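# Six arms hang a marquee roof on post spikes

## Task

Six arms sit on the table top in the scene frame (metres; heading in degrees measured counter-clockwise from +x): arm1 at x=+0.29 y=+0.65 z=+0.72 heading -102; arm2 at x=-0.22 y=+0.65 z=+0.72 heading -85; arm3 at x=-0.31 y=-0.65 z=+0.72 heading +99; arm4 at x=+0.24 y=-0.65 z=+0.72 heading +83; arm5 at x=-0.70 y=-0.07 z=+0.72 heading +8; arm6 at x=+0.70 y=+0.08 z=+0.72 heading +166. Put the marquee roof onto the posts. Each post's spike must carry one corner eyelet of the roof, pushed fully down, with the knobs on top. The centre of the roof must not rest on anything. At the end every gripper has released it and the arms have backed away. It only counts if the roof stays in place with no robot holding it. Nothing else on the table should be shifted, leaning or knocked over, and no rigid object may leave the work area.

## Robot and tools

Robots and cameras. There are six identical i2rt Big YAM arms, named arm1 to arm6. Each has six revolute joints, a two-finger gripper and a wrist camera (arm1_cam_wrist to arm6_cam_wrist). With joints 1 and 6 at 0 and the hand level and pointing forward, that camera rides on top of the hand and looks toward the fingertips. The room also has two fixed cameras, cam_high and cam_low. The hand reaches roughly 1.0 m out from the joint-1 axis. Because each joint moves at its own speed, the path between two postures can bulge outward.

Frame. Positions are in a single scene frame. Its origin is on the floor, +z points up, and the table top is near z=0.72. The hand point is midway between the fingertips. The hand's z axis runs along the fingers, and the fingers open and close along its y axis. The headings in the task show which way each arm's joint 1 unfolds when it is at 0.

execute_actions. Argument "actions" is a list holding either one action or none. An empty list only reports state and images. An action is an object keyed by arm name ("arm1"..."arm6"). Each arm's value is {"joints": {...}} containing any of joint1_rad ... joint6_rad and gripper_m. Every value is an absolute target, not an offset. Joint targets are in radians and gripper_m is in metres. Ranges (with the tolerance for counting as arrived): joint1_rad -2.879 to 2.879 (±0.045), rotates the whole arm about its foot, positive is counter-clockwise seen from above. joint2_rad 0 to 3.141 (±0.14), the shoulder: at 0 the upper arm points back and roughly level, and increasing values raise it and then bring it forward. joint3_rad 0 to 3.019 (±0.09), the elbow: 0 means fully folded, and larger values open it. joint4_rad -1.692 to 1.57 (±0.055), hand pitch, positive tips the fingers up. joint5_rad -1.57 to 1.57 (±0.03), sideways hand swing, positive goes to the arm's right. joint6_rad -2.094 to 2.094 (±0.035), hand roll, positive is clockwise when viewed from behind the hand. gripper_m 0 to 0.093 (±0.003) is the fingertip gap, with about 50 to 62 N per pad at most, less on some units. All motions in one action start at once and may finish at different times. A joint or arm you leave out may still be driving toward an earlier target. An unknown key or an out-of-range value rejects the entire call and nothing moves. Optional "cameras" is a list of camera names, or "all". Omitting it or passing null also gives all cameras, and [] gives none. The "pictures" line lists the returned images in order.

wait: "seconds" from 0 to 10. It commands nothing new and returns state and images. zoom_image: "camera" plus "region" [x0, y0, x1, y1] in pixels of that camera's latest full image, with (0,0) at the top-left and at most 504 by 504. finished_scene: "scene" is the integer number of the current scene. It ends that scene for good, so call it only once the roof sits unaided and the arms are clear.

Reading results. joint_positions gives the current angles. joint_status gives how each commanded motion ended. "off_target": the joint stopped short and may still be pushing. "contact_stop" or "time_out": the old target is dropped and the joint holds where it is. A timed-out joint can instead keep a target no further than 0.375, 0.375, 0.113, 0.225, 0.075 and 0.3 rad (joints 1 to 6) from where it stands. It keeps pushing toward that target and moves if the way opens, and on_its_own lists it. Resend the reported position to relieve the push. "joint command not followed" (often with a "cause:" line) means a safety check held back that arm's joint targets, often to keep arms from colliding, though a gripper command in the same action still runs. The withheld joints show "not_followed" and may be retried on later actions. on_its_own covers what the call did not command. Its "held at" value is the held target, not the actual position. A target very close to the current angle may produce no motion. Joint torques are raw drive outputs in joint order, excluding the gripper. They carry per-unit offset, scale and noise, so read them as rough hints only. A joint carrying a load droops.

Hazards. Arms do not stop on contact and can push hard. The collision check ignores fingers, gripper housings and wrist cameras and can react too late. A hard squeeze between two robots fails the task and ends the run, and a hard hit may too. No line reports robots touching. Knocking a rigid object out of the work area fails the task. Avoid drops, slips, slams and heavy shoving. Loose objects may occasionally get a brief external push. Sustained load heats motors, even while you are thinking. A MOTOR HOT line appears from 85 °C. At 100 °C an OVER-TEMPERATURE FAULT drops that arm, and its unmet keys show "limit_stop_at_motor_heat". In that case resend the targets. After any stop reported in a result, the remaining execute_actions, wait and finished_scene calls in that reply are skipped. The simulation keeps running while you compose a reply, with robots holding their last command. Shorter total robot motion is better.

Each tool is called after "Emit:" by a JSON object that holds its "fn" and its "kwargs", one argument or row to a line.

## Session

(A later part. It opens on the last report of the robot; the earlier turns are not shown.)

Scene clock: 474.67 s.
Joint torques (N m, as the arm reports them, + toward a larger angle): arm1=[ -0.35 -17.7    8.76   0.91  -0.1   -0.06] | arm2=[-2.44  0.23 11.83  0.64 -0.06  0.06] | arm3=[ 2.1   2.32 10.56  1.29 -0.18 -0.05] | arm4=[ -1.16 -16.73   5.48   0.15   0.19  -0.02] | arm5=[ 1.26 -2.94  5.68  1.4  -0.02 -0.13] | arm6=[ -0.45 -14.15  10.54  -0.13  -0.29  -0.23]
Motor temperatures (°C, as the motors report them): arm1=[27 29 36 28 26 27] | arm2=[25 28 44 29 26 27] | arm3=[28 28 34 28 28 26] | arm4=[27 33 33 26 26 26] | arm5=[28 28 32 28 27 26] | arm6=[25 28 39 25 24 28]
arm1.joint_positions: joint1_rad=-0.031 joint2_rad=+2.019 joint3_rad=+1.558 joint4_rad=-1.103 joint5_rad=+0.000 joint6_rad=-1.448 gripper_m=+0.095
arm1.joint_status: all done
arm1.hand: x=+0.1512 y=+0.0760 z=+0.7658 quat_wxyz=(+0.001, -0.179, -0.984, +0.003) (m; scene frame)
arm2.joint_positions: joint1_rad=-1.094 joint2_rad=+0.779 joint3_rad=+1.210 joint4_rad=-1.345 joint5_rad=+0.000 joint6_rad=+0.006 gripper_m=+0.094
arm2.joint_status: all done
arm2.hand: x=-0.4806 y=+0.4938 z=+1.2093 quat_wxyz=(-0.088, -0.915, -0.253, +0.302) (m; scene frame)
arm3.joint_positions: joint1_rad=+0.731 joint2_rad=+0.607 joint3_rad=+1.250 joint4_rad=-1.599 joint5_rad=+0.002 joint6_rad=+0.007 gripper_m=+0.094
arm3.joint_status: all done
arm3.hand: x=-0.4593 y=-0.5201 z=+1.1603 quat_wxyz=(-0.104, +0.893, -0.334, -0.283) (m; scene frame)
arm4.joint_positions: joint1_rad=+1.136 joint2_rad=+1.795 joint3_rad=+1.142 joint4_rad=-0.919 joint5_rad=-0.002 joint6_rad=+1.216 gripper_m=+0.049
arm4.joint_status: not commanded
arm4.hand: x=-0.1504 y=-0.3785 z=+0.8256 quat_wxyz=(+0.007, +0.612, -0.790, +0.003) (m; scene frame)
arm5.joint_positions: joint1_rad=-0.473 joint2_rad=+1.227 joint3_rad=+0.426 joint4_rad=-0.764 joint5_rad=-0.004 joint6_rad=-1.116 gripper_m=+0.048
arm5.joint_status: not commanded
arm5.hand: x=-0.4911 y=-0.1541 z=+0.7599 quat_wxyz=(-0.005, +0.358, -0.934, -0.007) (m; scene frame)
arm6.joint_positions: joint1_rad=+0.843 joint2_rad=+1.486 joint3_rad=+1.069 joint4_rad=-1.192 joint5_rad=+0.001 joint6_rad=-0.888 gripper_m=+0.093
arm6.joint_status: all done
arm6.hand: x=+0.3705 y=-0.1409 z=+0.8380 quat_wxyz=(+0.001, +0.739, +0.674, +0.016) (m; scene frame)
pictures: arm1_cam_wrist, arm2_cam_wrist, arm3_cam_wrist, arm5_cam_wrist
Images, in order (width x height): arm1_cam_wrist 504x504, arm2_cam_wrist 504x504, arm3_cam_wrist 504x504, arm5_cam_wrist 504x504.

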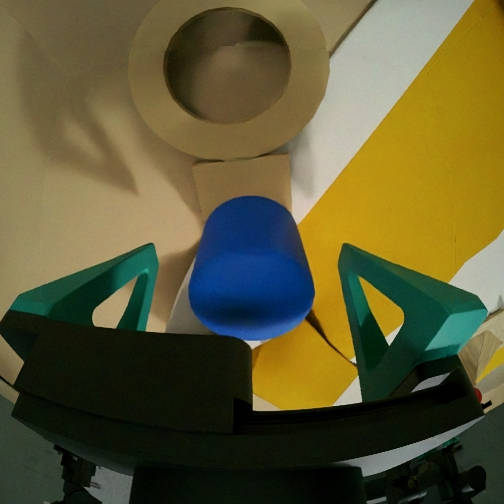

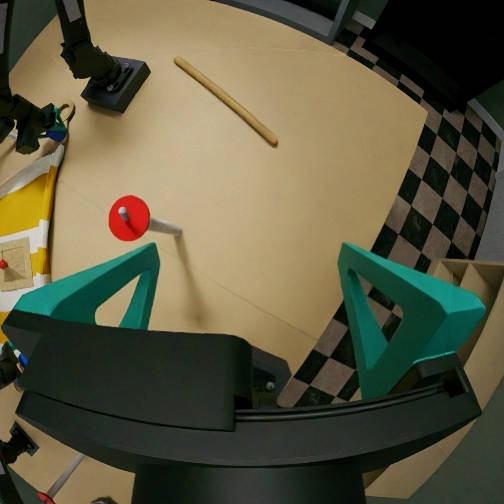

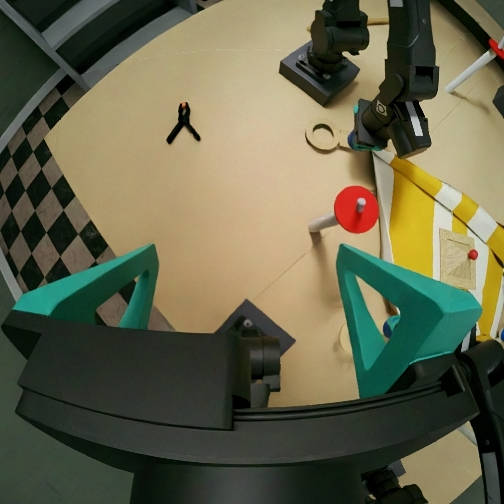

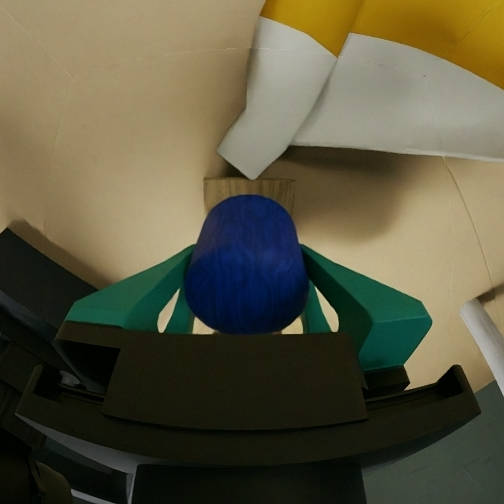

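Emit:
{"fn": "execute_actions", "kwargs": {
  "actions": [
    {"arm1": {"joints": {"gripper_m": 0.03}}}
  ],
  "cameras": []
}}

Emit:
{"fn": "execute_actions", "kwargs": {
  "actions": [
    {"arm1": {"joints": {"joint1_rad": -0.27, "joint2_rad": 1.685, "joint3_rad": 1.27, "joint4_rad": -1.14, "joint6_rad": -2.0}}, "arm6": {"joints": {"joint1_rad": 0.7, "joint2_rad": 1.512, "joint3_rad": 1.038, "joint4_rad": -1.093}}}
  ],
  "cameras": []
}}

Emit:
{"fn": "execute_actions", "kwargs": {
  "actions": [
    {"arm6": {"joints": {"joint1_rad": 0.535}}}
  ],
  "cameras": ["arm1_cam_wrist", "arm6_cam_wrist", "cam_high"]
}}

Scene clock: 489.03 s.
Joint torques (N m, as the arm reports them, + toward a larger angle): arm1=[ -0.15 -17.47   8.79   0.94  -0.11  -0.05] | arm2=[-2.51  0.35 11.77  0.68 -0.06  0.07] | arm3=[ 1.88  2.01 10.62  1.22 -0.18 -0.04] | arm4=[ -1.18 -16.88   5.52   0.12   0.21  -0.01] | arm5=[ 1.27 -3.07  5.69  1.38 -0.02 -0.13] | arm6=[ -0.64 -14.11  10.55  -0.11  -0.27  -0.21]
Motor temperatures (°C, as the motors report them): arm1=[27 29 36 28 26 27] | arm2=[25 28 44 29 26 27] | arm3=[28 28 35 28 28 26] | arm4=[27 33 33 26 26 26] | arm5=[28 28 32 28 27 26] | arm6=[25 28 38 25 24 28]
arm1.joint_positions: joint1_rad=-0.031 joint2_rad=+2.019 joint3_rad=+1.558 joint4_rad=-1.103 joint5_rad=+0.000 joint6_rad=-1.448 gripper_m=+0.048
arm1.joint_status: gripper_m off_target (ended at +0.048, target +0.030)
arm1.hand: x=+0.1512 y=+0.0759 z=+0.7658 quat_wxyz=(+0.001, -0.179, -0.984, +0.004) (m; scene frame)
arm2.joint_positions: joint1_rad=-1.094 joint2_rad=+0.779 joint3_rad=+1.210 joint4_rad=-1.345 joint5_rad=+0.000 joint6_rad=+0.006 gripper_m=+0.094
arm2.joint_status: not commanded
arm2.hand: x=-0.4806 y=+0.4938 z=+1.2093 quat_wxyz=(-0.088, -0.915, -0.253, +0.302) (m; scene frame)
arm3.joint_positions: joint1_rad=+0.731 joint2_rad=+0.607 joint3_rad=+1.250 joint4_rad=-1.599 joint5_rad=+0.002 joint6_rad=+0.007 gripper_m=+0.094
arm3.joint_status: not commanded
arm3.hand: x=-0.4593 y=-0.5201 z=+1.1603 quat_wxyz=(-0.104, +0.893, -0.334, -0.283) (m; scene frame)
arm4.joint_positions: joint1_rad=+1.136 joint2_rad=+1.795 joint3_rad=+1.142 joint4_rad=-0.919 joint5_rad=-0.002 joint6_rad=+1.216 gripper_m=+0.049
arm4.joint_status: not commanded
arm4.hand: x=-0.1504 y=-0.3785 z=+0.8256 quat_wxyz=(+0.007, +0.612, -0.790, +0.003) (m; scene frame)
arm5.joint_positions: joint1_rad=-0.473 joint2_rad=+1.227 joint3_rad=+0.426 joint4_rad=-0.764 joint5_rad=-0.004 joint6_rad=-1.116 gripper_m=+0.048
arm5.joint_status: not commanded
arm5.hand: x=-0.4911 y=-0.1541 z=+0.7599 quat_wxyz=(-0.005, +0.358, -0.934, -0.007) (m; scene frame)
arm6.joint_positions: joint1_rad=+0.843 joint2_rad=+1.486 joint3_rad=+1.069 joint4_rad=-1.192 joint5_rad=+0.001 joint6_rad=-0.888 gripper_m=+0.093
arm6.joint_status: not commanded
arm6.hand: x=+0.3705 y=-0.1409 z=+0.8380 quat_wxyz=(+0.001, +0.739, +0.674, +0.016) (m; scene frame)
pictures: none
No camera images: the call's "cameras" was empty. Leave "cameras" out to get every camera's image.

Scene clock: 490.60 s.
Joint torques (N m, as the arm reports them, + toward a larger angle): arm1=[ -0.05 -13.77   8.98   0.24  -0.17  -0.06] | arm2=[-2.51  0.28 11.83  0.69 -0.05  0.06] | arm3=[ 1.95  2.32 10.58  1.31 -0.17 -0.06] | arm4=[ -1.09 -16.68   5.43   0.13   0.2   -0.01] | arm5=[ 1.21 -3.03  5.7   1.39 -0.06 -0.13] | arm6=[ -0.04 -10.73   8.59   0.46  -0.3   -0.2 ]
Motor temperatures (°C, as the motors report them): arm1=[27 29 35 28 26 27] | arm2=[25 28 44 29 26 27] | arm3=[28 28 35 28 28 26] | arm4=[27 33 33 26 26 26] | arm5=[28 28 32 28 27 26] | arm6=[25 28 37 25 24 28]
arm1.joint_positions: joint1_rad=-0.279 joint2_rad=+1.688 joint3_rad=+1.267 joint4_rad=-1.134 joint5_rad=+0.001 joint6_rad=-1.987 gripper_m=+0.048
arm1.joint_status: all done
arm1.hand: x=+0.0632 y=+0.2202 z=+0.8364 quat_wxyz=(+0.005, -0.034, -0.999, +0.007) (m; scene frame)
arm2.joint_positions: joint1_rad=-1.094 joint2_rad=+0.779 joint3_rad=+1.210 joint4_rad=-1.345 joint5_rad=+0.000 joint6_rad=+0.006 gripper_m=+0.094
arm2.joint_status: not commanded
arm2.hand: x=-0.4806 y=+0.4938 z=+1.2093 quat_wxyz=(-0.088, -0.915, -0.253, +0.302) (m; scene frame)
arm3.joint_positions: joint1_rad=+0.731 joint2_rad=+0.607 joint3_rad=+1.250 joint4_rad=-1.599 joint5_rad=+0.002 joint6_rad=+0.007 gripper_m=+0.094
arm3.joint_status: not commanded
arm3.hand: x=-0.4593 y=-0.5201 z=+1.1603 quat_wxyz=(-0.104, +0.893, -0.334, -0.283) (m; scene frame)
arm4.joint_positions: joint1_rad=+1.136 joint2_rad=+1.795 joint3_rad=+1.142 joint4_rad=-0.919 joint5_rad=-0.002 joint6_rad=+1.216 gripper_m=+0.049
arm4.joint_status: not commanded
arm4.hand: x=-0.1504 y=-0.3785 z=+0.8256 quat_wxyz=(+0.007, +0.612, -0.790, +0.003) (m; scene frame)
arm5.joint_positions: joint1_rad=-0.473 joint2_rad=+1.227 joint3_rad=+0.426 joint4_rad=-0.764 joint5_rad=-0.003 joint6_rad=-1.116 gripper_m=+0.048
arm5.joint_status: not commanded
arm5.hand: x=-0.4912 y=-0.1543 z=+0.7599 quat_wxyz=(-0.005, +0.358, -0.934, -0.007) (m; scene frame)
arm6.joint_positions: joint1_rad=+0.693 joint2_rad=+1.496 joint3_rad=+1.039 joint4_rad=-1.103 joint5_rad=+0.001 joint6_rad=-0.889 gripper_m=+0.093
arm6.joint_status: all done
arm6.hand: x=+0.3326 y=-0.0929 z=+0.8241 quat_wxyz=(-0.003, +0.787, +0.617, -0.009) (m; scene frame)
pictures: none
No camera images: the call's "cameras" was empty. Leave "cameras" out to get every camera's image.

Scene clock: 491.60 s.
Joint torques (N m, as the arm reports them, + toward a larger angle): arm1=[  0.07 -14.     9.01   0.24  -0.17  -0.06] | arm2=[-2.65  0.4  11.79  0.63 -0.06  0.07] | arm3=[ 1.97  1.81 10.56  1.31 -0.21 -0.06] | arm4=[ -1.29 -16.79   5.48   0.18   0.19  -0.02] | arm5=[ 1.24 -2.92  5.69  1.39 -0.06 -0.13] | arm6=[ -0.52 -10.71   8.61   0.5   -0.28  -0.21]
Motor temperatures (°C, as the motors report them): arm1=[27 29 35 28 26 27] | arm2=[25 28 44 29 26 27] | arm3=[28 28 35 28 28 26] | arm4=[27 33 33 26 26 26] | arm5=[28 28 32 28 27 26] | arm6=[25 28 37 25 24 28]
arm1.joint_positions: joint1_rad=-0.279 joint2_rad=+1.688 joint3_rad=+1.267 joint4_rad=-1.134 joint5_rad=+0.001 joint6_rad=-1.987 gripper_m=+0.048
arm1.joint_status: not commanded
arm1.hand: x=+0.0632 y=+0.2202 z=+0.8364 quat_wxyz=(+0.005, -0.034, -0.999, +0.007) (m; scene frame)
arm2.joint_positions: joint1_rad=-1.094 joint2_rad=+0.779 joint3_rad=+1.210 joint4_rad=-1.345 joint5_rad=+0.000 joint6_rad=+0.006 gripper_m=+0.094
arm2.joint_status: not commanded
arm2.hand: x=-0.4806 y=+0.4938 z=+1.2093 quat_wxyz=(-0.088, -0.915, -0.253, +0.302) (m; scene frame)
arm3.joint_positions: joint1_rad=+0.731 joint2_rad=+0.607 joint3_rad=+1.250 joint4_rad=-1.599 joint5_rad=+0.002 joint6_rad=+0.007 gripper_m=+0.094
arm3.joint_status: not commanded
arm3.hand: x=-0.4593 y=-0.5201 z=+1.1603 quat_wxyz=(-0.104, +0.893, -0.334, -0.283) (m; scene frame)
arm4.joint_positions: joint1_rad=+1.136 joint2_rad=+1.795 joint3_rad=+1.142 joint4_rad=-0.919 joint5_rad=-0.002 joint6_rad=+1.216 gripper_m=+0.049
arm4.joint_status: not commanded
arm4.hand: x=-0.1504 y=-0.3785 z=+0.8256 quat_wxyz=(+0.007, +0.612, -0.790, +0.003) (m; scene frame)
arm5.joint_positions: joint1_rad=-0.473 joint2_rad=+1.227 joint3_rad=+0.426 joint4_rad=-0.764 joint5_rad=-0.003 joint6_rad=-1.116 gripper_m=+0.048
arm5.joint_status: not commanded
arm5.hand: x=-0.4912 y=-0.1543 z=+0.7599 quat_wxyz=(-0.005, +0.358, -0.934, -0.007) (m; scene frame)
arm6.joint_positions: joint1_rad=+0.528 joint2_rad=+1.496 joint3_rad=+1.039 joint4_rad=-1.103 joint5_rad=+0.001 joint6_rad=-0.889 gripper_m=+0.093
arm6.joint_status: all done
arm6.hand: x=+0.3091 y=-0.0301 z=+0.8241 quat_wxyz=(-0.003, +0.835, +0.550, -0.008) (m; scene frame)
pictures: arm1_cam_wrist, arm6_cam_wrist, cam_high
Images, in order (width x height): arm1_cam_wrist 504x504, arm6_cam_wrist 504x504, cam_high 896x504.

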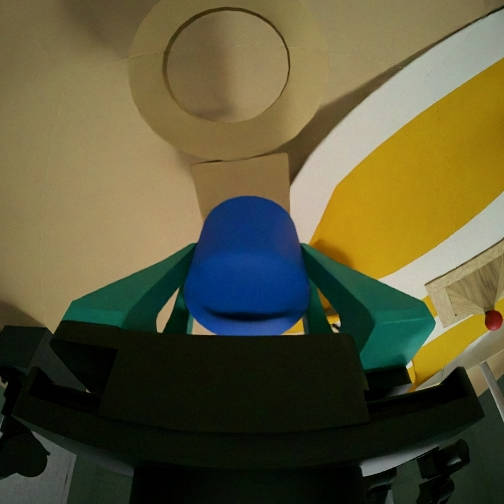

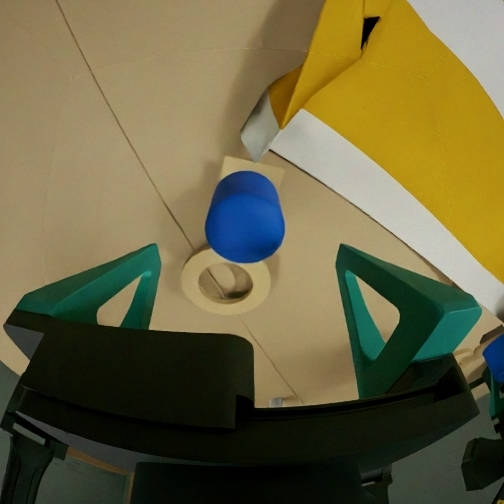

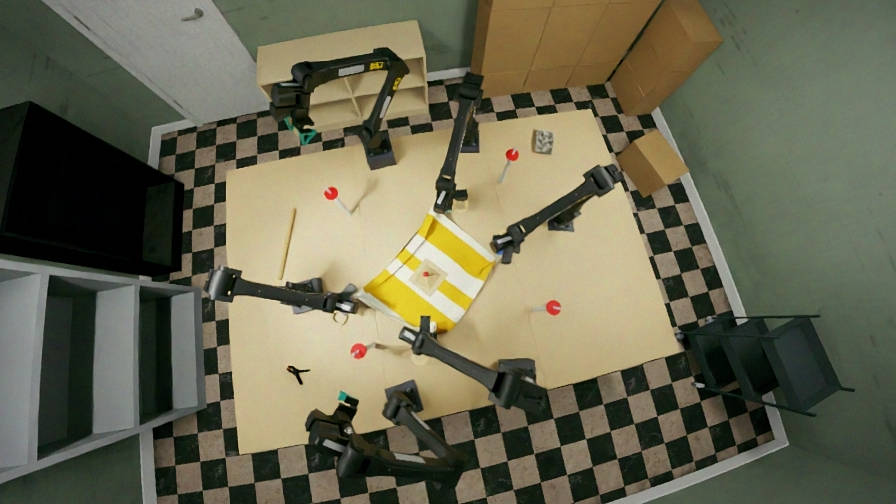

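Emit:
{"fn": "execute_actions", "kwargs": {
  "actions": [
    {"arm6": {"joints": {"joint1_rad": 0.518, "joint2_rad": 1.588, "joint3_rad": 0.952, "joint4_rad": -0.928, "joint6_rad": -0.67}}}
  ],
  "cameras": ["arm6_cam_wrist"]
}}

Emit:
{"fn": "execute_actions", "kwargs": {
  "actions": [
    {"arm6": {"joints": {"gripper_m": 0.03}}}
  ],
  "cameras": ["arm6_cam_wrist", "arm4_cam_wrist"]
}}

Scene clock: 502.07 s.
Joint torques (N m, as the arm reports them, + toward a larger angle): arm1=[ -0.06 -13.84   8.98   0.25  -0.15  -0.07] | arm2=[-2.69  0.3  11.84  0.65 -0.05  0.06] | arm3=[ 1.93  2.11 10.58  1.29 -0.21 -0.04] | arm4=[ -1.26 -16.77   5.49   0.13   0.2   -0.02] | arm5=[ 1.28 -3.09  5.68  1.38 -0.05 -0.13] | arm6=[ -2.01 -12.51   8.55   0.41  -0.28   0.05]
Motor temperatures (°C, as the motors report them): arm1=[27 29 35 28 26 27] | arm2=[25 28 44 29 26 27] | arm3=[28 28 35 28 28 26] | arm4=[27 33 33 26 26 26] | arm5=[28 28 31 28 27 26] | arm6=[25 28 36 25 24 28]
arm1.joint_positions: joint1_rad=-0.279 joint2_rad=+1.688 joint3_rad=+1.267 joint4_rad=-1.134 joint5_rad=+0.001 joint6_rad=-1.987 gripper_m=+0.048
arm1.joint_status: not commanded
arm1.hand: x=+0.0632 y=+0.2202 z=+0.8364 quat_wxyz=(+0.005, -0.034, -0.999, +0.007) (m; scene frame)
arm2.joint_positions: joint1_rad=-1.094 joint2_rad=+0.779 joint3_rad=+1.210 joint4_rad=-1.345 joint5_rad=+0.000 joint6_rad=+0.006 gripper_m=+0.094
arm2.joint_status: not commanded
arm2.hand: x=-0.4806 y=+0.4938 z=+1.2093 quat_wxyz=(-0.088, -0.915, -0.253, +0.302) (m; scene frame)
arm3.joint_positions: joint1_rad=+0.731 joint2_rad=+0.607 joint3_rad=+1.250 joint4_rad=-1.599 joint5_rad=+0.002 joint6_rad=+0.007 gripper_m=+0.094
arm3.joint_status: not commanded
arm3.hand: x=-0.4593 y=-0.5201 z=+1.1603 quat_wxyz=(-0.104, +0.893, -0.334, -0.283) (m; scene frame)
arm4.joint_positions: joint1_rad=+1.136 joint2_rad=+1.795 joint3_rad=+1.142 joint4_rad=-0.919 joint5_rad=-0.002 joint6_rad=+1.216 gripper_m=+0.049
arm4.joint_status: not commanded
arm4.hand: x=-0.1504 y=-0.3785 z=+0.8256 quat_wxyz=(+0.007, +0.612, -0.790, +0.003) (m; scene frame)
arm5.joint_positions: joint1_rad=-0.473 joint2_rad=+1.227 joint3_rad=+0.426 joint4_rad=-0.764 joint5_rad=-0.003 joint6_rad=-1.116 gripper_m=+0.048
arm5.joint_status: not commanded
arm5.hand: x=-0.4912 y=-0.1543 z=+0.7599 quat_wxyz=(-0.005, +0.358, -0.934, -0.007) (m; scene frame)
arm6.joint_positions: joint1_rad=+0.527 joint2_rad=+1.589 joint3_rad=+0.941 joint4_rad=-0.937 joint5_rad=+0.001 joint6_rad=-0.683 gripper_m=+0.093
arm6.joint_status: all done
arm6.hand: x=+0.3171 y=-0.0275 z=+0.7567 quat_wxyz=(+0.000, +0.887, +0.461, +0.004) (m; scene frame)
pictures: arm6_cam_wrist
Images, in order (width x height): arm6_cam_wrist 504x504.

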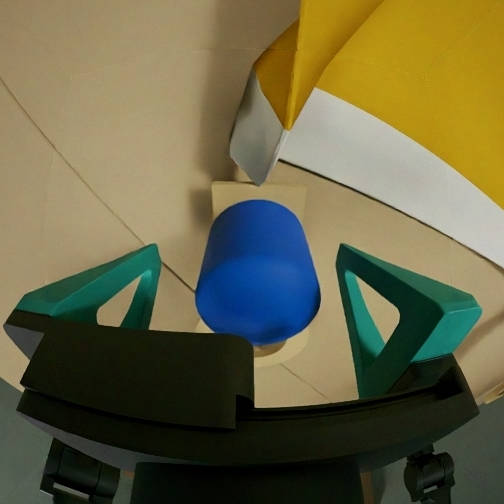

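Scene clock: 502.70 s.
Joint torques (N m, as the arm reports them, + toward a larger angle): arm1=[ -0.21 -14.07   8.94   0.2   -0.16  -0.08] | arm2=[-2.62  0.24 11.8   0.66 -0.06  0.06] | arm3=[ 2.17  2.4  10.55  1.24 -0.18 -0.04] | arm4=[ -1.18 -16.81   5.51   0.11   0.2   -0.01] | arm5=[ 1.28 -3.    5.67  1.39 -0.05 -0.13] | arm6=[ -1.73 -12.86   8.65   0.29  -0.31   0.03]
Motor temperatures (°C, as the motors report them): arm1=[27 29 35 28 26 27] | arm2=[25 28 44 29 26 27] | arm3=[28 28 35 28 28 26] | arm4=[27 33 33 26 26 26] | arm5=[28 28 31 28 27 26] | arm6=[25 28 36 25 24 28]
arm1.joint_positions: joint1_rad=-0.279 joint2_rad=+1.688 joint3_rad=+1.267 joint4_rad=-1.134 joint5_rad=+0.001 joint6_rad=-1.987 gripper_m=+0.048
arm1.joint_status: not commanded
arm1.hand: x=+0.0632 y=+0.2202 z=+0.8364 quat_wxyz=(+0.005, -0.034, -0.999, +0.007) (m; scene frame)
arm2.joint_positions: joint1_rad=-1.094 joint2_rad=+0.779 joint3_rad=+1.210 joint4_rad=-1.345 joint5_rad=+0.000 joint6_rad=+0.006 gripper_m=+0.094
arm2.joint_status: not commanded
arm2.hand: x=-0.4806 y=+0.4938 z=+1.2093 quat_wxyz=(-0.088, -0.915, -0.253, +0.302) (m; scene frame)
arm3.joint_positions: joint1_rad=+0.731 joint2_rad=+0.607 joint3_rad=+1.250 joint4_rad=-1.599 joint5_rad=+0.002 joint6_rad=+0.007 gripper_m=+0.094
arm3.joint_status: not commanded
arm3.hand: x=-0.4593 y=-0.5201 z=+1.1603 quat_wxyz=(-0.104, +0.893, -0.334, -0.283) (m; scene frame)
arm4.joint_positions: joint1_rad=+1.136 joint2_rad=+1.795 joint3_rad=+1.142 joint4_rad=-0.919 joint5_rad=-0.002 joint6_rad=+1.216 gripper_m=+0.049
arm4.joint_status: not commanded
arm4.hand: x=-0.1504 y=-0.3785 z=+0.8256 quat_wxyz=(+0.007, +0.612, -0.790, +0.003) (m; scene frame)
arm5.joint_positions: joint1_rad=-0.473 joint2_rad=+1.227 joint3_rad=+0.426 joint4_rad=-0.764 joint5_rad=-0.003 joint6_rad=-1.116 gripper_m=+0.048
arm5.joint_status: not commanded
arm5.hand: x=-0.4912 y=-0.1543 z=+0.7599 quat_wxyz=(-0.005, +0.358, -0.934, -0.007) (m; scene frame)
arm6.joint_positions: joint1_rad=+0.526 joint2_rad=+1.589 joint3_rad=+0.941 joint4_rad=-0.936 joint5_rad=+0.001 joint6_rad=-0.682 gripper_m=+0.048
arm6.joint_status: gripper_m off_target (ended at +0.048, target +0.030)
arm6.hand: x=+0.3168 y=-0.0273 z=+0.7567 quat_wxyz=(+0.000, +0.888, +0.460, +0.003) (m; scene frame)
pictures: arm4_cam_wrist, arm6_cam_wrist
Images, in order (width x height): arm4_cam_wrist 504x504, arm6_cam_wrist 504x504.

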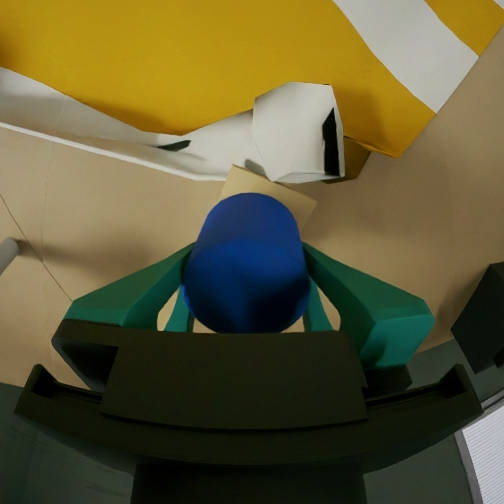

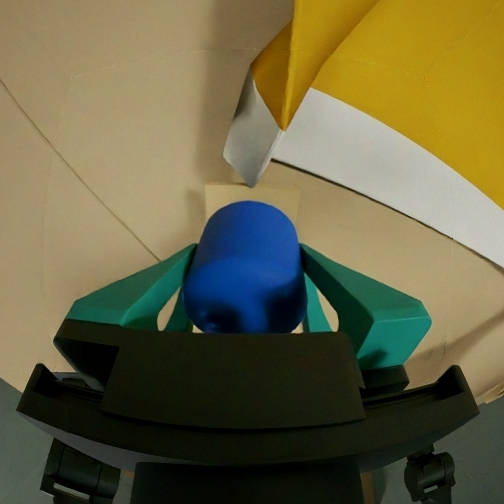

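Emit:
{"fn": "execute_actions", "kwargs": {
  "actions": [
    {"arm5": {"joints": {"joint1_rad": 0.195, "joint2_rad": 1.365, "joint3_rad": 0.95, "joint4_rad": -1.12, "joint6_rad": -0.1}}, "arm6": {"joints": {"joint1_rad": 0.696, "joint2_rad": 1.535, "joint3_rad": 1.27, "joint4_rad": -1.26, "joint6_rad": 0.27}}, "arm4": {"joints": {"joint1_rad": 1.11, "joint2_rad": 1.86, "joint3_rad": 1.465, "joint4_rad": -1.13, "joint6_rad": 1.40}}, "arm1": {"joints": {"joint2_rad": 1.64, "joint3_rad": 1.39, "joint4_rad": -1.27}}}
  ],
  "cameras": ["cam_high", "cam_low"]
}}

Scene clock: 553.73 s.
Joint torques (N m, as the arm reports them, + toward a larger angle): arm1=[ -0.13 -15.97  13.37   0.06  -0.01  -0.03] | arm2=[-2.39  0.42 11.8   0.64 -0.06  0.07] | arm3=[ 1.84  2.22 10.65  1.37 -0.2  -0.05] | arm4=[ -1.83 -18.68   8.57   0.15   0.21   0.25] | arm5=[ 0.81 -8.06 10.73  0.12 -0.19  0.18] | arm6=[ -1.84 -14.4   12.6   -0.26  -0.2    0.09]
Motor temperatures (°C, as the motors report them): arm1=[27 29 36 28 26 27] | arm2=[25 28 44 29 26 27] | arm3=[28 28 36 28 28 26] | arm4=[27 33 33 26 26 26] | arm5=[28 29 32 28 27 26] | arm6=[25 28 36 25 24 28]
arm1.joint_positions: joint1_rad=-0.279 joint2_rad=+1.667 joint3_rad=+1.346 joint4_rad=-1.260 joint5_rad=-0.001 joint6_rad=-1.993 gripper_m=+0.048
arm1.joint_status: all done
arm1.hand: x=+0.0638 y=+0.2202 z=+0.8744 quat_wxyz=(-0.001, -0.031, -1.000, -0.003) (m; scene frame)
arm2.joint_positions: joint1_rad=-1.094 joint2_rad=+0.779 joint3_rad=+1.210 joint4_rad=-1.345 joint5_rad=+0.000 joint6_rad=+0.006 gripper_m=+0.094
arm2.joint_status: not commanded
arm2.hand: x=-0.4806 y=+0.4938 z=+1.2093 quat_wxyz=(-0.088, -0.915, -0.253, +0.302) (m; scene frame)
arm3.joint_positions: joint1_rad=+0.731 joint2_rad=+0.607 joint3_rad=+1.250 joint4_rad=-1.599 joint5_rad=+0.002 joint6_rad=+0.007 gripper_m=+0.094
arm3.joint_status: not commanded
arm3.hand: x=-0.4593 y=-0.5201 z=+1.1603 quat_wxyz=(-0.104, +0.893, -0.334, -0.283) (m; scene frame)
arm4.joint_positions: joint1_rad=+1.115 joint2_rad=+1.873 joint3_rad=+1.428 joint4_rad=-1.118 joint5_rad=-0.002 joint6_rad=+1.384 gripper_m=+0.049
arm4.joint_status: all done
arm4.hand: x=-0.2011 y=-0.3285 z=+0.8797 quat_wxyz=(+0.008, +0.535, -0.845, +0.000) (m; scene frame)
arm5.joint_positions: joint1_rad=+0.193 joint2_rad=+1.378 joint3_rad=+0.911 joint4_rad=-1.107 joint5_rad=+0.003 joint6_rad=-0.115 gripper_m=+0.048
arm5.joint_status: all done
arm5.hand: x=-0.3572 y=+0.0264 z=+0.8701 quat_wxyz=(+0.001, +0.197, -0.980, -0.006) (m; scene frame)
arm6.joint_positions: joint1_rad=+0.702 joint2_rad=+1.547 joint3_rad=+1.230 joint4_rad=-1.252 joint5_rad=+0.001 joint6_rad=+0.256 gripper_m=+0.048
arm6.joint_status: all done
arm6.hand: x=+0.3011 y=-0.1124 z=+0.8708 quat_wxyz=(+0.000, +0.995, +0.097, -0.004) (m; scene frame)
pictures: cam_high, cam_low
Images, in order (width x height): cam_high 896x504, cam_low 896x504.

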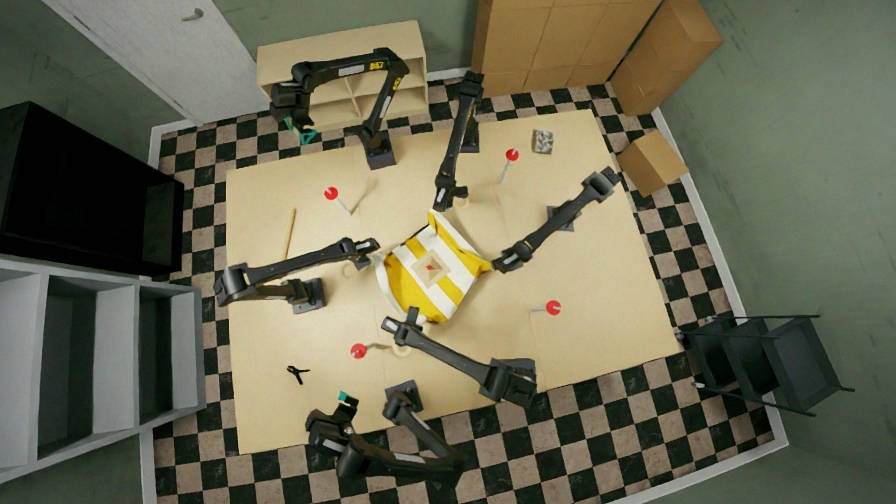

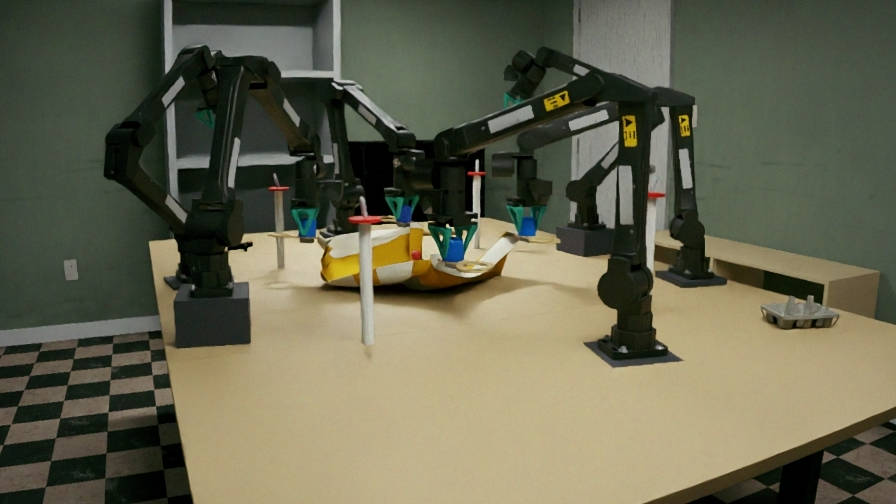

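Emit:
{"fn": "execute_actions", "kwargs": {
  "actions": [
    {"arm5": {"joints": {"joint1_rad": 0.487, "joint2_rad": 1.585, "joint3_rad": 1.84, "joint4_rad": -1.69, "joint6_rad": 1.29}}, "arm6": {"joints": {"joint1_rad": 0.855, "joint2_rad": 1.675, "joint3_rad": 1.99, "joint4_rad": -1.69, "joint6_rad": 1.318}}, "arm4": {"joints": {"joint1_rad": 1.065, "joint2_rad": 2.0, "joint3_rad": 2.24, "joint4_rad": -1.69, "joint6_rad": 1.325}}, "arm1": {"joints": {"joint1_rad": 0.165, "joint2_rad": 1.335, "joint3_rad": 1.66, "joint4_rad": -1.69, "joint6_rad": -2.02}}}
  ],
  "cameras": ["all"]
}}

Scene clock: 569.87 s.
Joint torques (N m, as the arm reports them, + toward a larger angle): arm1=[-1.43 -9.26 11.97  0.48 -0.05 -0.05] | arm2=[-2.56  0.29 11.76  0.66 -0.05  0.07] | arm3=[ 1.95  1.86 10.58  1.33 -0.2  -0.06] | arm4=[ -0.75 -21.3   10.36   0.22   0.06  -0.03] | arm5=[ -0.26 -11.77  13.19   0.2   -0.05   0.17] | arm6=[ -1.38 -16.77  14.03  -0.01  -0.07   0.07]
Motor temperatures (°C, as the motors report them): arm1=[27 29 39 28 26 27] | arm2=[25 28 44 29 26 27] | arm3=[28 28 37 28 28 26] | arm4=[27 34 35 26 26 26] | arm5=[28 29 34 28 27 26] | arm6=[25 29 38 25 24 28]
arm1.joint_positions: joint1_rad=+0.172 joint2_rad=+1.340 joint3_rad=+1.637 joint4_rad=-1.683 joint5_rad=-0.001 joint6_rad=-2.007 gripper_m=+0.048
arm1.joint_status: all done
arm1.hand: x=+0.2770 y=+0.2387 z=+1.1239 quat_wxyz=(+0.022, +0.199, -0.976, +0.090) (m; scene frame)
arm2.joint_positions: joint1_rad=-1.094 joint2_rad=+0.779 joint3_rad=+1.210 joint4_rad=-1.345 joint5_rad=+0.000 joint6_rad=+0.006 gripper_m=+0.094
arm2.joint_status: not commanded
arm2.hand: x=-0.4806 y=+0.4938 z=+1.2093 quat_wxyz=(-0.088, -0.915, -0.253, +0.302) (m; scene frame)
arm3.joint_positions: joint1_rad=+0.731 joint2_rad=+0.607 joint3_rad=+1.250 joint4_rad=-1.599 joint5_rad=+0.002 joint6_rad=+0.007 gripper_m=+0.094
arm3.joint_status: not commanded
arm3.hand: x=-0.4593 y=-0.5201 z=+1.1603 quat_wxyz=(-0.104, +0.893, -0.334, -0.283) (m; scene frame)
arm4.joint_positions: joint1_rad=+1.059 joint2_rad=+2.007 joint3_rad=+2.189 joint4_rad=-1.675 joint5_rad=+0.001 joint6_rad=+1.343 gripper_m=+0.049
arm4.joint_status: all done
joint sent to its limit — the command would take arm4.joint4_rad past its lower limit, so that joint was sent only as far as its limit.
arm4.hand: x=-0.2521 y=-0.2429 z=+1.0866 quat_wxyz=(+0.018, +0.528, -0.848, -0.034) (m; scene frame)
arm5.joint_positions: joint1_rad=+0.496 joint2_rad=+1.594 joint3_rad=+1.781 joint4_rad=-1.675 joint5_rad=+0.001 joint6_rad=+1.273 gripper_m=+0.048
arm5.joint_status: all done
arm5.hand: x=-0.2865 y=+0.1968 z=+1.1088 quat_wxyz=(-0.022, -0.337, -0.940, -0.040) (m; scene frame)
arm6.joint_positions: joint1_rad=+0.860 joint2_rad=+1.686 joint3_rad=+1.938 joint4_rad=-1.683 joint5_rad=+0.000 joint6_rad=+1.304 gripper_m=+0.048
arm6.joint_status: all done
arm6.hand: x=+0.2613 y=-0.2258 z=+1.0760 quat_wxyz=(+0.059, +0.938, -0.340, -0.043) (m; scene frame)
pictures: arm1_cam_wrist, arm2_cam_wrist, arm3_cam_wrist, arm4_cam_wrist, arm5_cam_wrist, arm6_cam_wrist, cam_high, cam_low
Images, in order (width x height): arm1_cam_wrist 504x504, arm2_cam_wrist 504x504, arm3_cam_wrist 504x504, arm4_cam_wrist 504x504, arm5_cam_wrist 504x504, arm6_cam_wrist 504x504, cam_high 896x504, cam_low 896x504.

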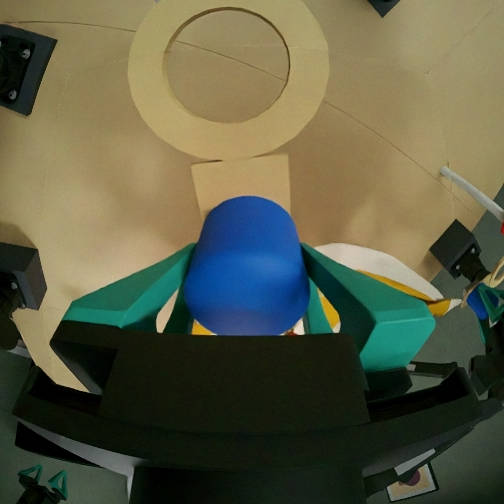

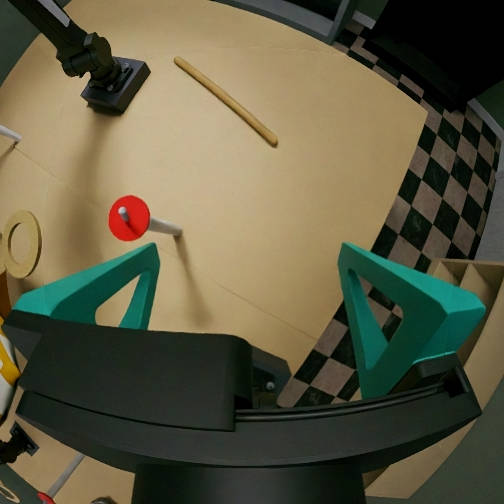

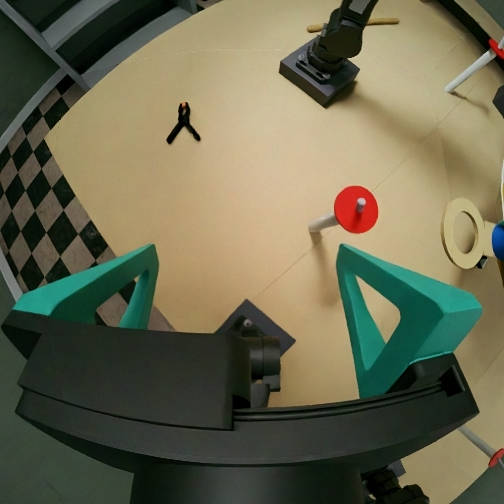

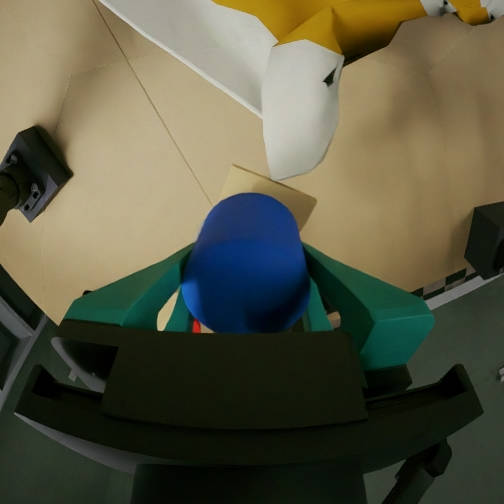

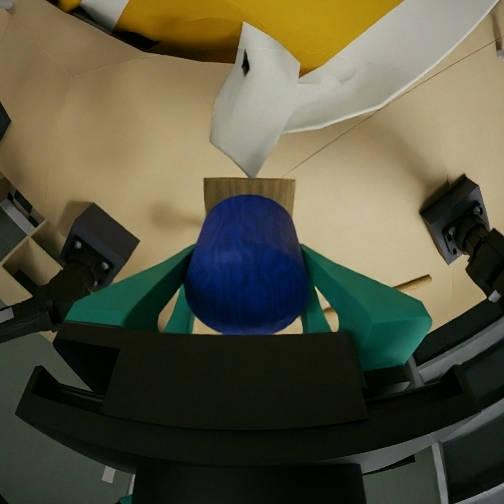

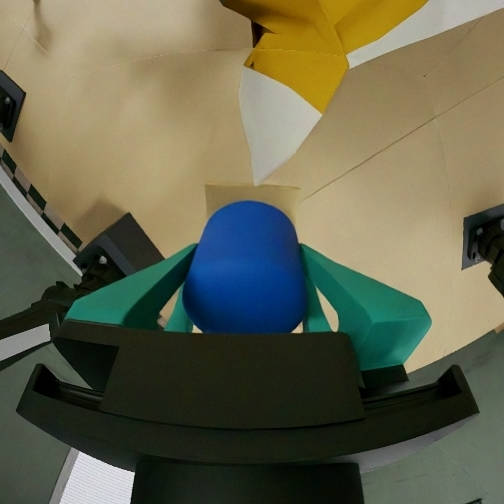

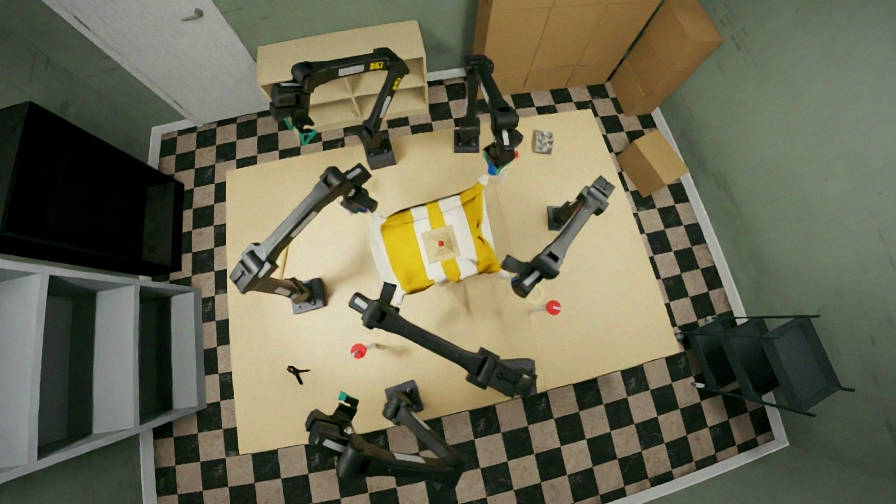

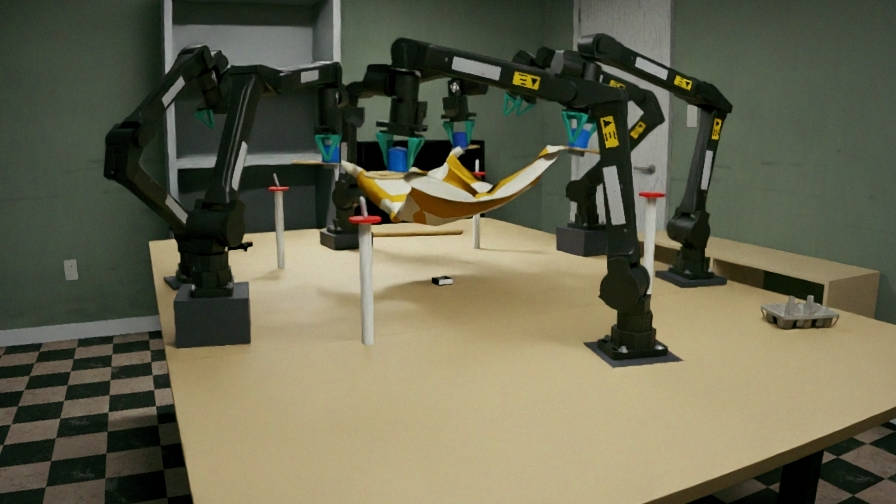

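Emit:
{"fn": "execute_actions", "kwargs": {
  "actions": [
    {"arm6": {"joints": {"joint1_rad": 1.078, "joint2_rad": 1.605, "joint3_rad": 1.878, "joint6_rad": 1.538}}, "arm1": {"joints": {"joint1_rad": 0.40, "joint2_rad": 1.123, "joint3_rad": 1.462, "joint6_rad": -1.92}}}
  ],
  "cameras": ["arm1_cam_wrist", "arm6_cam_wrist", "cam_high", "cam_low"]
}}

Scene clock: 590.50 s.
Joint torques (N m, as the arm reports them, + toward a larger angle): arm1=[-0.6  -6.54  9.73  0.45 -0.24  0.26] | arm2=[-2.59  0.28 11.82  0.67 -0.06  0.07] | arm3=[ 1.9   2.08 10.53  1.25 -0.19 -0.06] | arm4=[ -0.73 -21.34  10.31   0.29   0.06  -0.04] | arm5=[ -0.23 -11.78  13.22   0.24  -0.04   0.18] | arm6=[  0.57 -18.07  10.14   0.16  -0.44  -0.09]
Motor temperatures (°C, as the motors report them): arm1=[27 28 39 28 26 27] | arm2=[25 28 45 29 26 27] | arm3=[28 28 37 28 28 26] | arm4=[27 35 37 26 26 26] | arm5=[28 30 37 28 27 26] | arm6=[25 29 40 25 24 28]
arm1.joint_positions: joint1_rad=+0.398 joint2_rad=+1.133 joint3_rad=+1.460 joint4_rad=-1.682 joint5_rad=+0.003 joint6_rad=-1.946 gripper_m=+0.048
arm1.joint_status: all done
arm1.hand: x=+0.3545 y=+0.3191 z=+1.1236 quat_wxyz=(+0.013, +0.278, -0.954, +0.107) (m; scene frame)
arm2.joint_positions: joint1_rad=-1.094 joint2_rad=+0.779 joint3_rad=+1.210 joint4_rad=-1.345 joint5_rad=+0.000 joint6_rad=+0.006 gripper_m=+0.094
arm2.joint_status: not commanded
arm2.hand: x=-0.4806 y=+0.4938 z=+1.2093 quat_wxyz=(-0.088, -0.915, -0.253, +0.302) (m; scene frame)
arm3.joint_positions: joint1_rad=+0.731 joint2_rad=+0.607 joint3_rad=+1.250 joint4_rad=-1.599 joint5_rad=+0.002 joint6_rad=+0.007 gripper_m=+0.094
arm3.joint_status: not commanded
arm3.hand: x=-0.4593 y=-0.5201 z=+1.1603 quat_wxyz=(-0.104, +0.893, -0.334, -0.283) (m; scene frame)
arm4.joint_positions: joint1_rad=+1.059 joint2_rad=+2.007 joint3_rad=+2.189 joint4_rad=-1.676 joint5_rad=+0.001 joint6_rad=+1.343 gripper_m=+0.049
arm4.joint_status: not commanded
arm4.hand: x=-0.2519 y=-0.2430 z=+1.0866 quat_wxyz=(+0.018, +0.528, -0.848, -0.033) (m; scene frame)
arm5.joint_positions: joint1_rad=+0.496 joint2_rad=+1.594 joint3_rad=+1.781 joint4_rad=-1.675 joint5_rad=+0.001 joint6_rad=+1.273 gripper_m=+0.048
arm5.joint_status: not commanded
arm5.hand: x=-0.2865 y=+0.1968 z=+1.1088 quat_wxyz=(-0.022, -0.338, -0.940, -0.040) (m; scene frame)
arm6.joint_positions: joint1_rad=+1.061 joint2_rad=+1.634 joint3_rad=+1.871 joint4_rad=-1.690 joint5_rad=+0.008 joint6_rad=+1.540 gripper_m=+0.048
arm6.joint_status: all done
arm6.hand: x=+0.3465 y=-0.2900 z=+1.0747 quat_wxyz=(+0.054, +0.932, -0.356, -0.029) (m; scene frame)
pictures: arm1_cam_wrist, arm6_cam_wrist, cam_high, cam_low
Images, in order (width x height): arm1_cam_wrist 504x504, arm6_cam_wrist 504x504, cam_high 896x504, cam_low 896x504.

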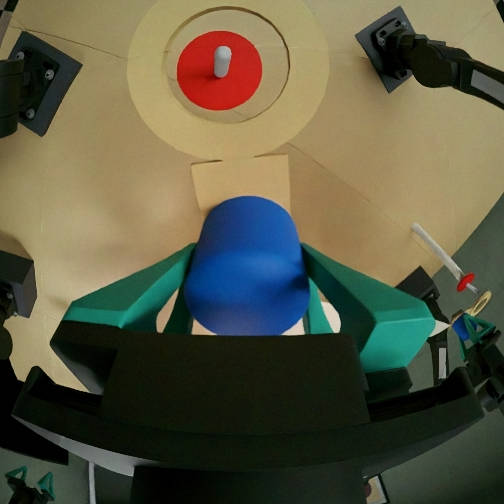

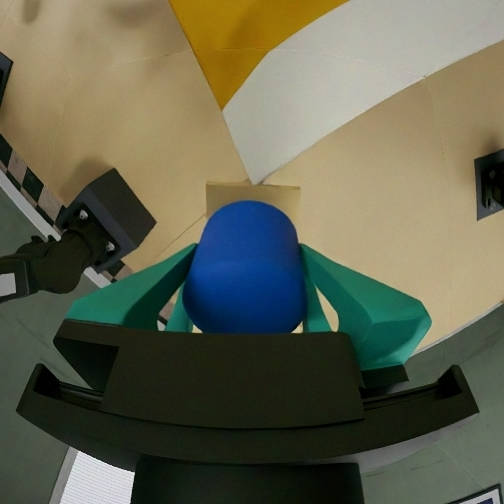

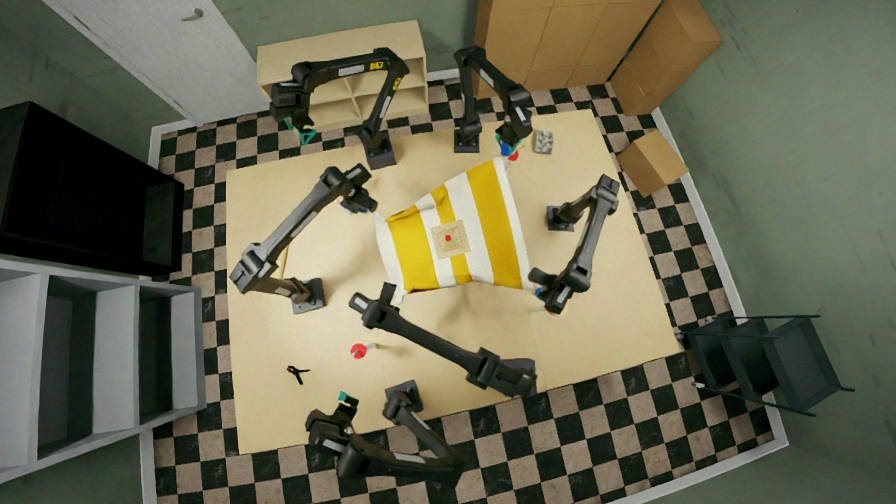

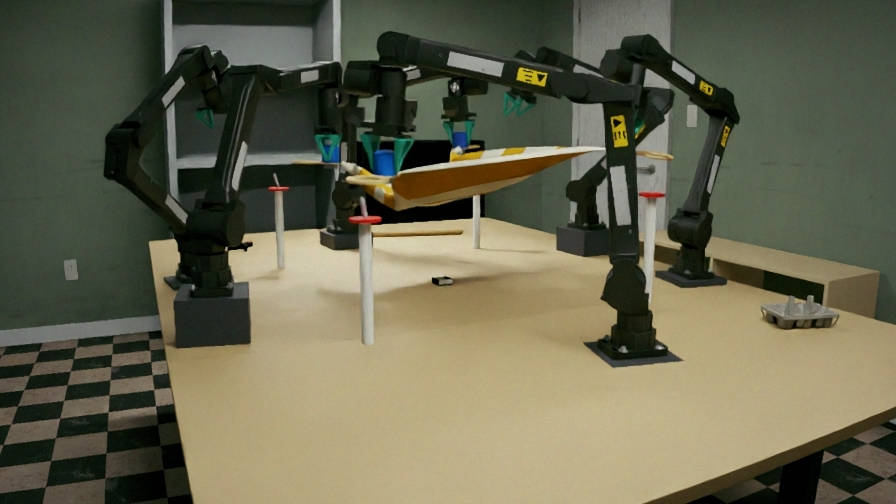

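Emit:
{"fn": "execute_actions", "kwargs": {
  "actions": [
    {"arm1": {"joints": {"joint2_rad": 1.185, "joint3_rad": 1.42}}}
  ],
  "cameras": ["arm1_cam_wrist", "cam_low"]
}}

Emit:
{"fn": "zoom_image", "kwargs": {
  "camera": "cam_low",
  "region": [300, 120, 700, 260]
}}

Scene clock: 602.97 s.
Joint torques (N m, as the arm reports them, + toward a larger angle): arm1=[-0.69 -8.41 10.17  0.33 -0.25  0.24] | arm2=[-2.54  0.52 11.82  0.63 -0.05  0.06] | arm3=[ 2.09  2.03 10.61  1.27 -0.17 -0.05] | arm4=[ -0.87 -21.29  10.34   0.32   0.07  -0.04] | arm5=[ -0.33 -11.81  13.2    0.24  -0.05   0.18] | arm6=[  0.49 -17.9   10.17   0.16  -0.45  -0.12]
Motor temperatures (°C, as the motors report them): arm1=[27 28 38 28 26 27] | arm2=[25 28 45 29 26 27] | arm3=[28 28 37 28 28 26] | arm4=[27 35 37 26 26 26] | arm5=[28 30 38 28 27 26] | arm6=[25 30 38 25 24 28]
arm1.joint_positions: joint1_rad=+0.398 joint2_rad=+1.198 joint3_rad=+1.415 joint4_rad=-1.682 joint5_rad=+0.003 joint6_rad=-1.945 gripper_m=+0.048
arm1.joint_status: all done
arm1.hand: x=+0.3561 y=+0.3105 z=+1.0845 quat_wxyz=(+0.008, +0.279, -0.959, +0.052) (m; scene frame)
arm2.joint_positions: joint1_rad=-1.094 joint2_rad=+0.779 joint3_rad=+1.210 joint4_rad=-1.345 joint5_rad=+0.000 joint6_rad=+0.006 gripper_m=+0.094
arm2.joint_status: not commanded
arm2.hand: x=-0.4806 y=+0.4938 z=+1.2093 quat_wxyz=(-0.088, -0.915, -0.253, +0.302) (m; scene frame)
arm3.joint_positions: joint1_rad=+0.731 joint2_rad=+0.607 joint3_rad=+1.250 joint4_rad=-1.599 joint5_rad=+0.002 joint6_rad=+0.007 gripper_m=+0.094
arm3.joint_status: not commanded
arm3.hand: x=-0.4593 y=-0.5201 z=+1.1603 quat_wxyz=(-0.104, +0.893, -0.334, -0.283) (m; scene frame)
arm4.joint_positions: joint1_rad=+1.059 joint2_rad=+2.007 joint3_rad=+2.189 joint4_rad=-1.676 joint5_rad=+0.001 joint6_rad=+1.343 gripper_m=+0.049
arm4.joint_status: not commanded
arm4.hand: x=-0.2519 y=-0.2430 z=+1.0866 quat_wxyz=(+0.018, +0.528, -0.848, -0.033) (m; scene frame)
arm5.joint_positions: joint1_rad=+0.496 joint2_rad=+1.594 joint3_rad=+1.781 joint4_rad=-1.675 joint5_rad=+0.001 joint6_rad=+1.273 gripper_m=+0.048
arm5.joint_status: not commanded
arm5.hand: x=-0.2865 y=+0.1968 z=+1.1088 quat_wxyz=(-0.022, -0.338, -0.940, -0.040) (m; scene frame)
arm6.joint_positions: joint1_rad=+1.061 joint2_rad=+1.634 joint3_rad=+1.871 joint4_rad=-1.690 joint5_rad=+0.008 joint6_rad=+1.540 gripper_m=+0.048
arm6.joint_status: not commanded
arm6.hand: x=+0.3465 y=-0.2900 z=+1.0747 quat_wxyz=(+0.054, +0.932, -0.357, -0.029) (m; scene frame)
pictures: arm1_cam_wrist, cam_low
Images, in order (width x height): arm1_cam_wrist 504x504, cam_low 896x504.

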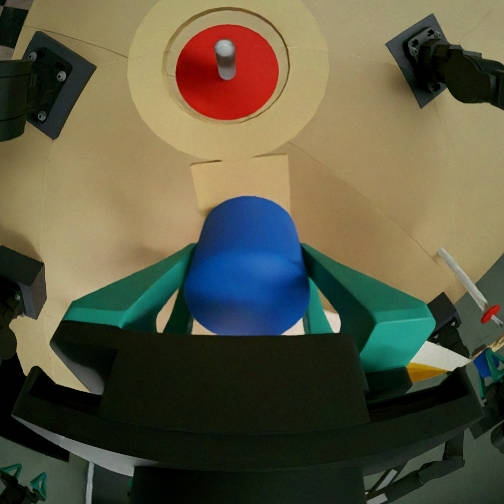

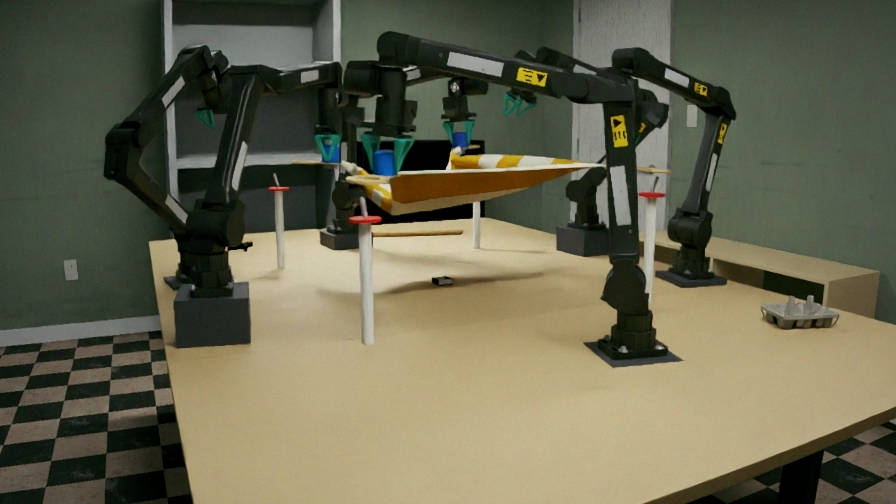

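Region (300, 120, 700, 260) of cam_low's 896x504 image, scaled by 1.260, with more detail than that image has; it fills the top 176 rows of this view, and the rest is white.

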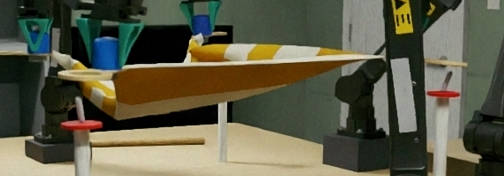

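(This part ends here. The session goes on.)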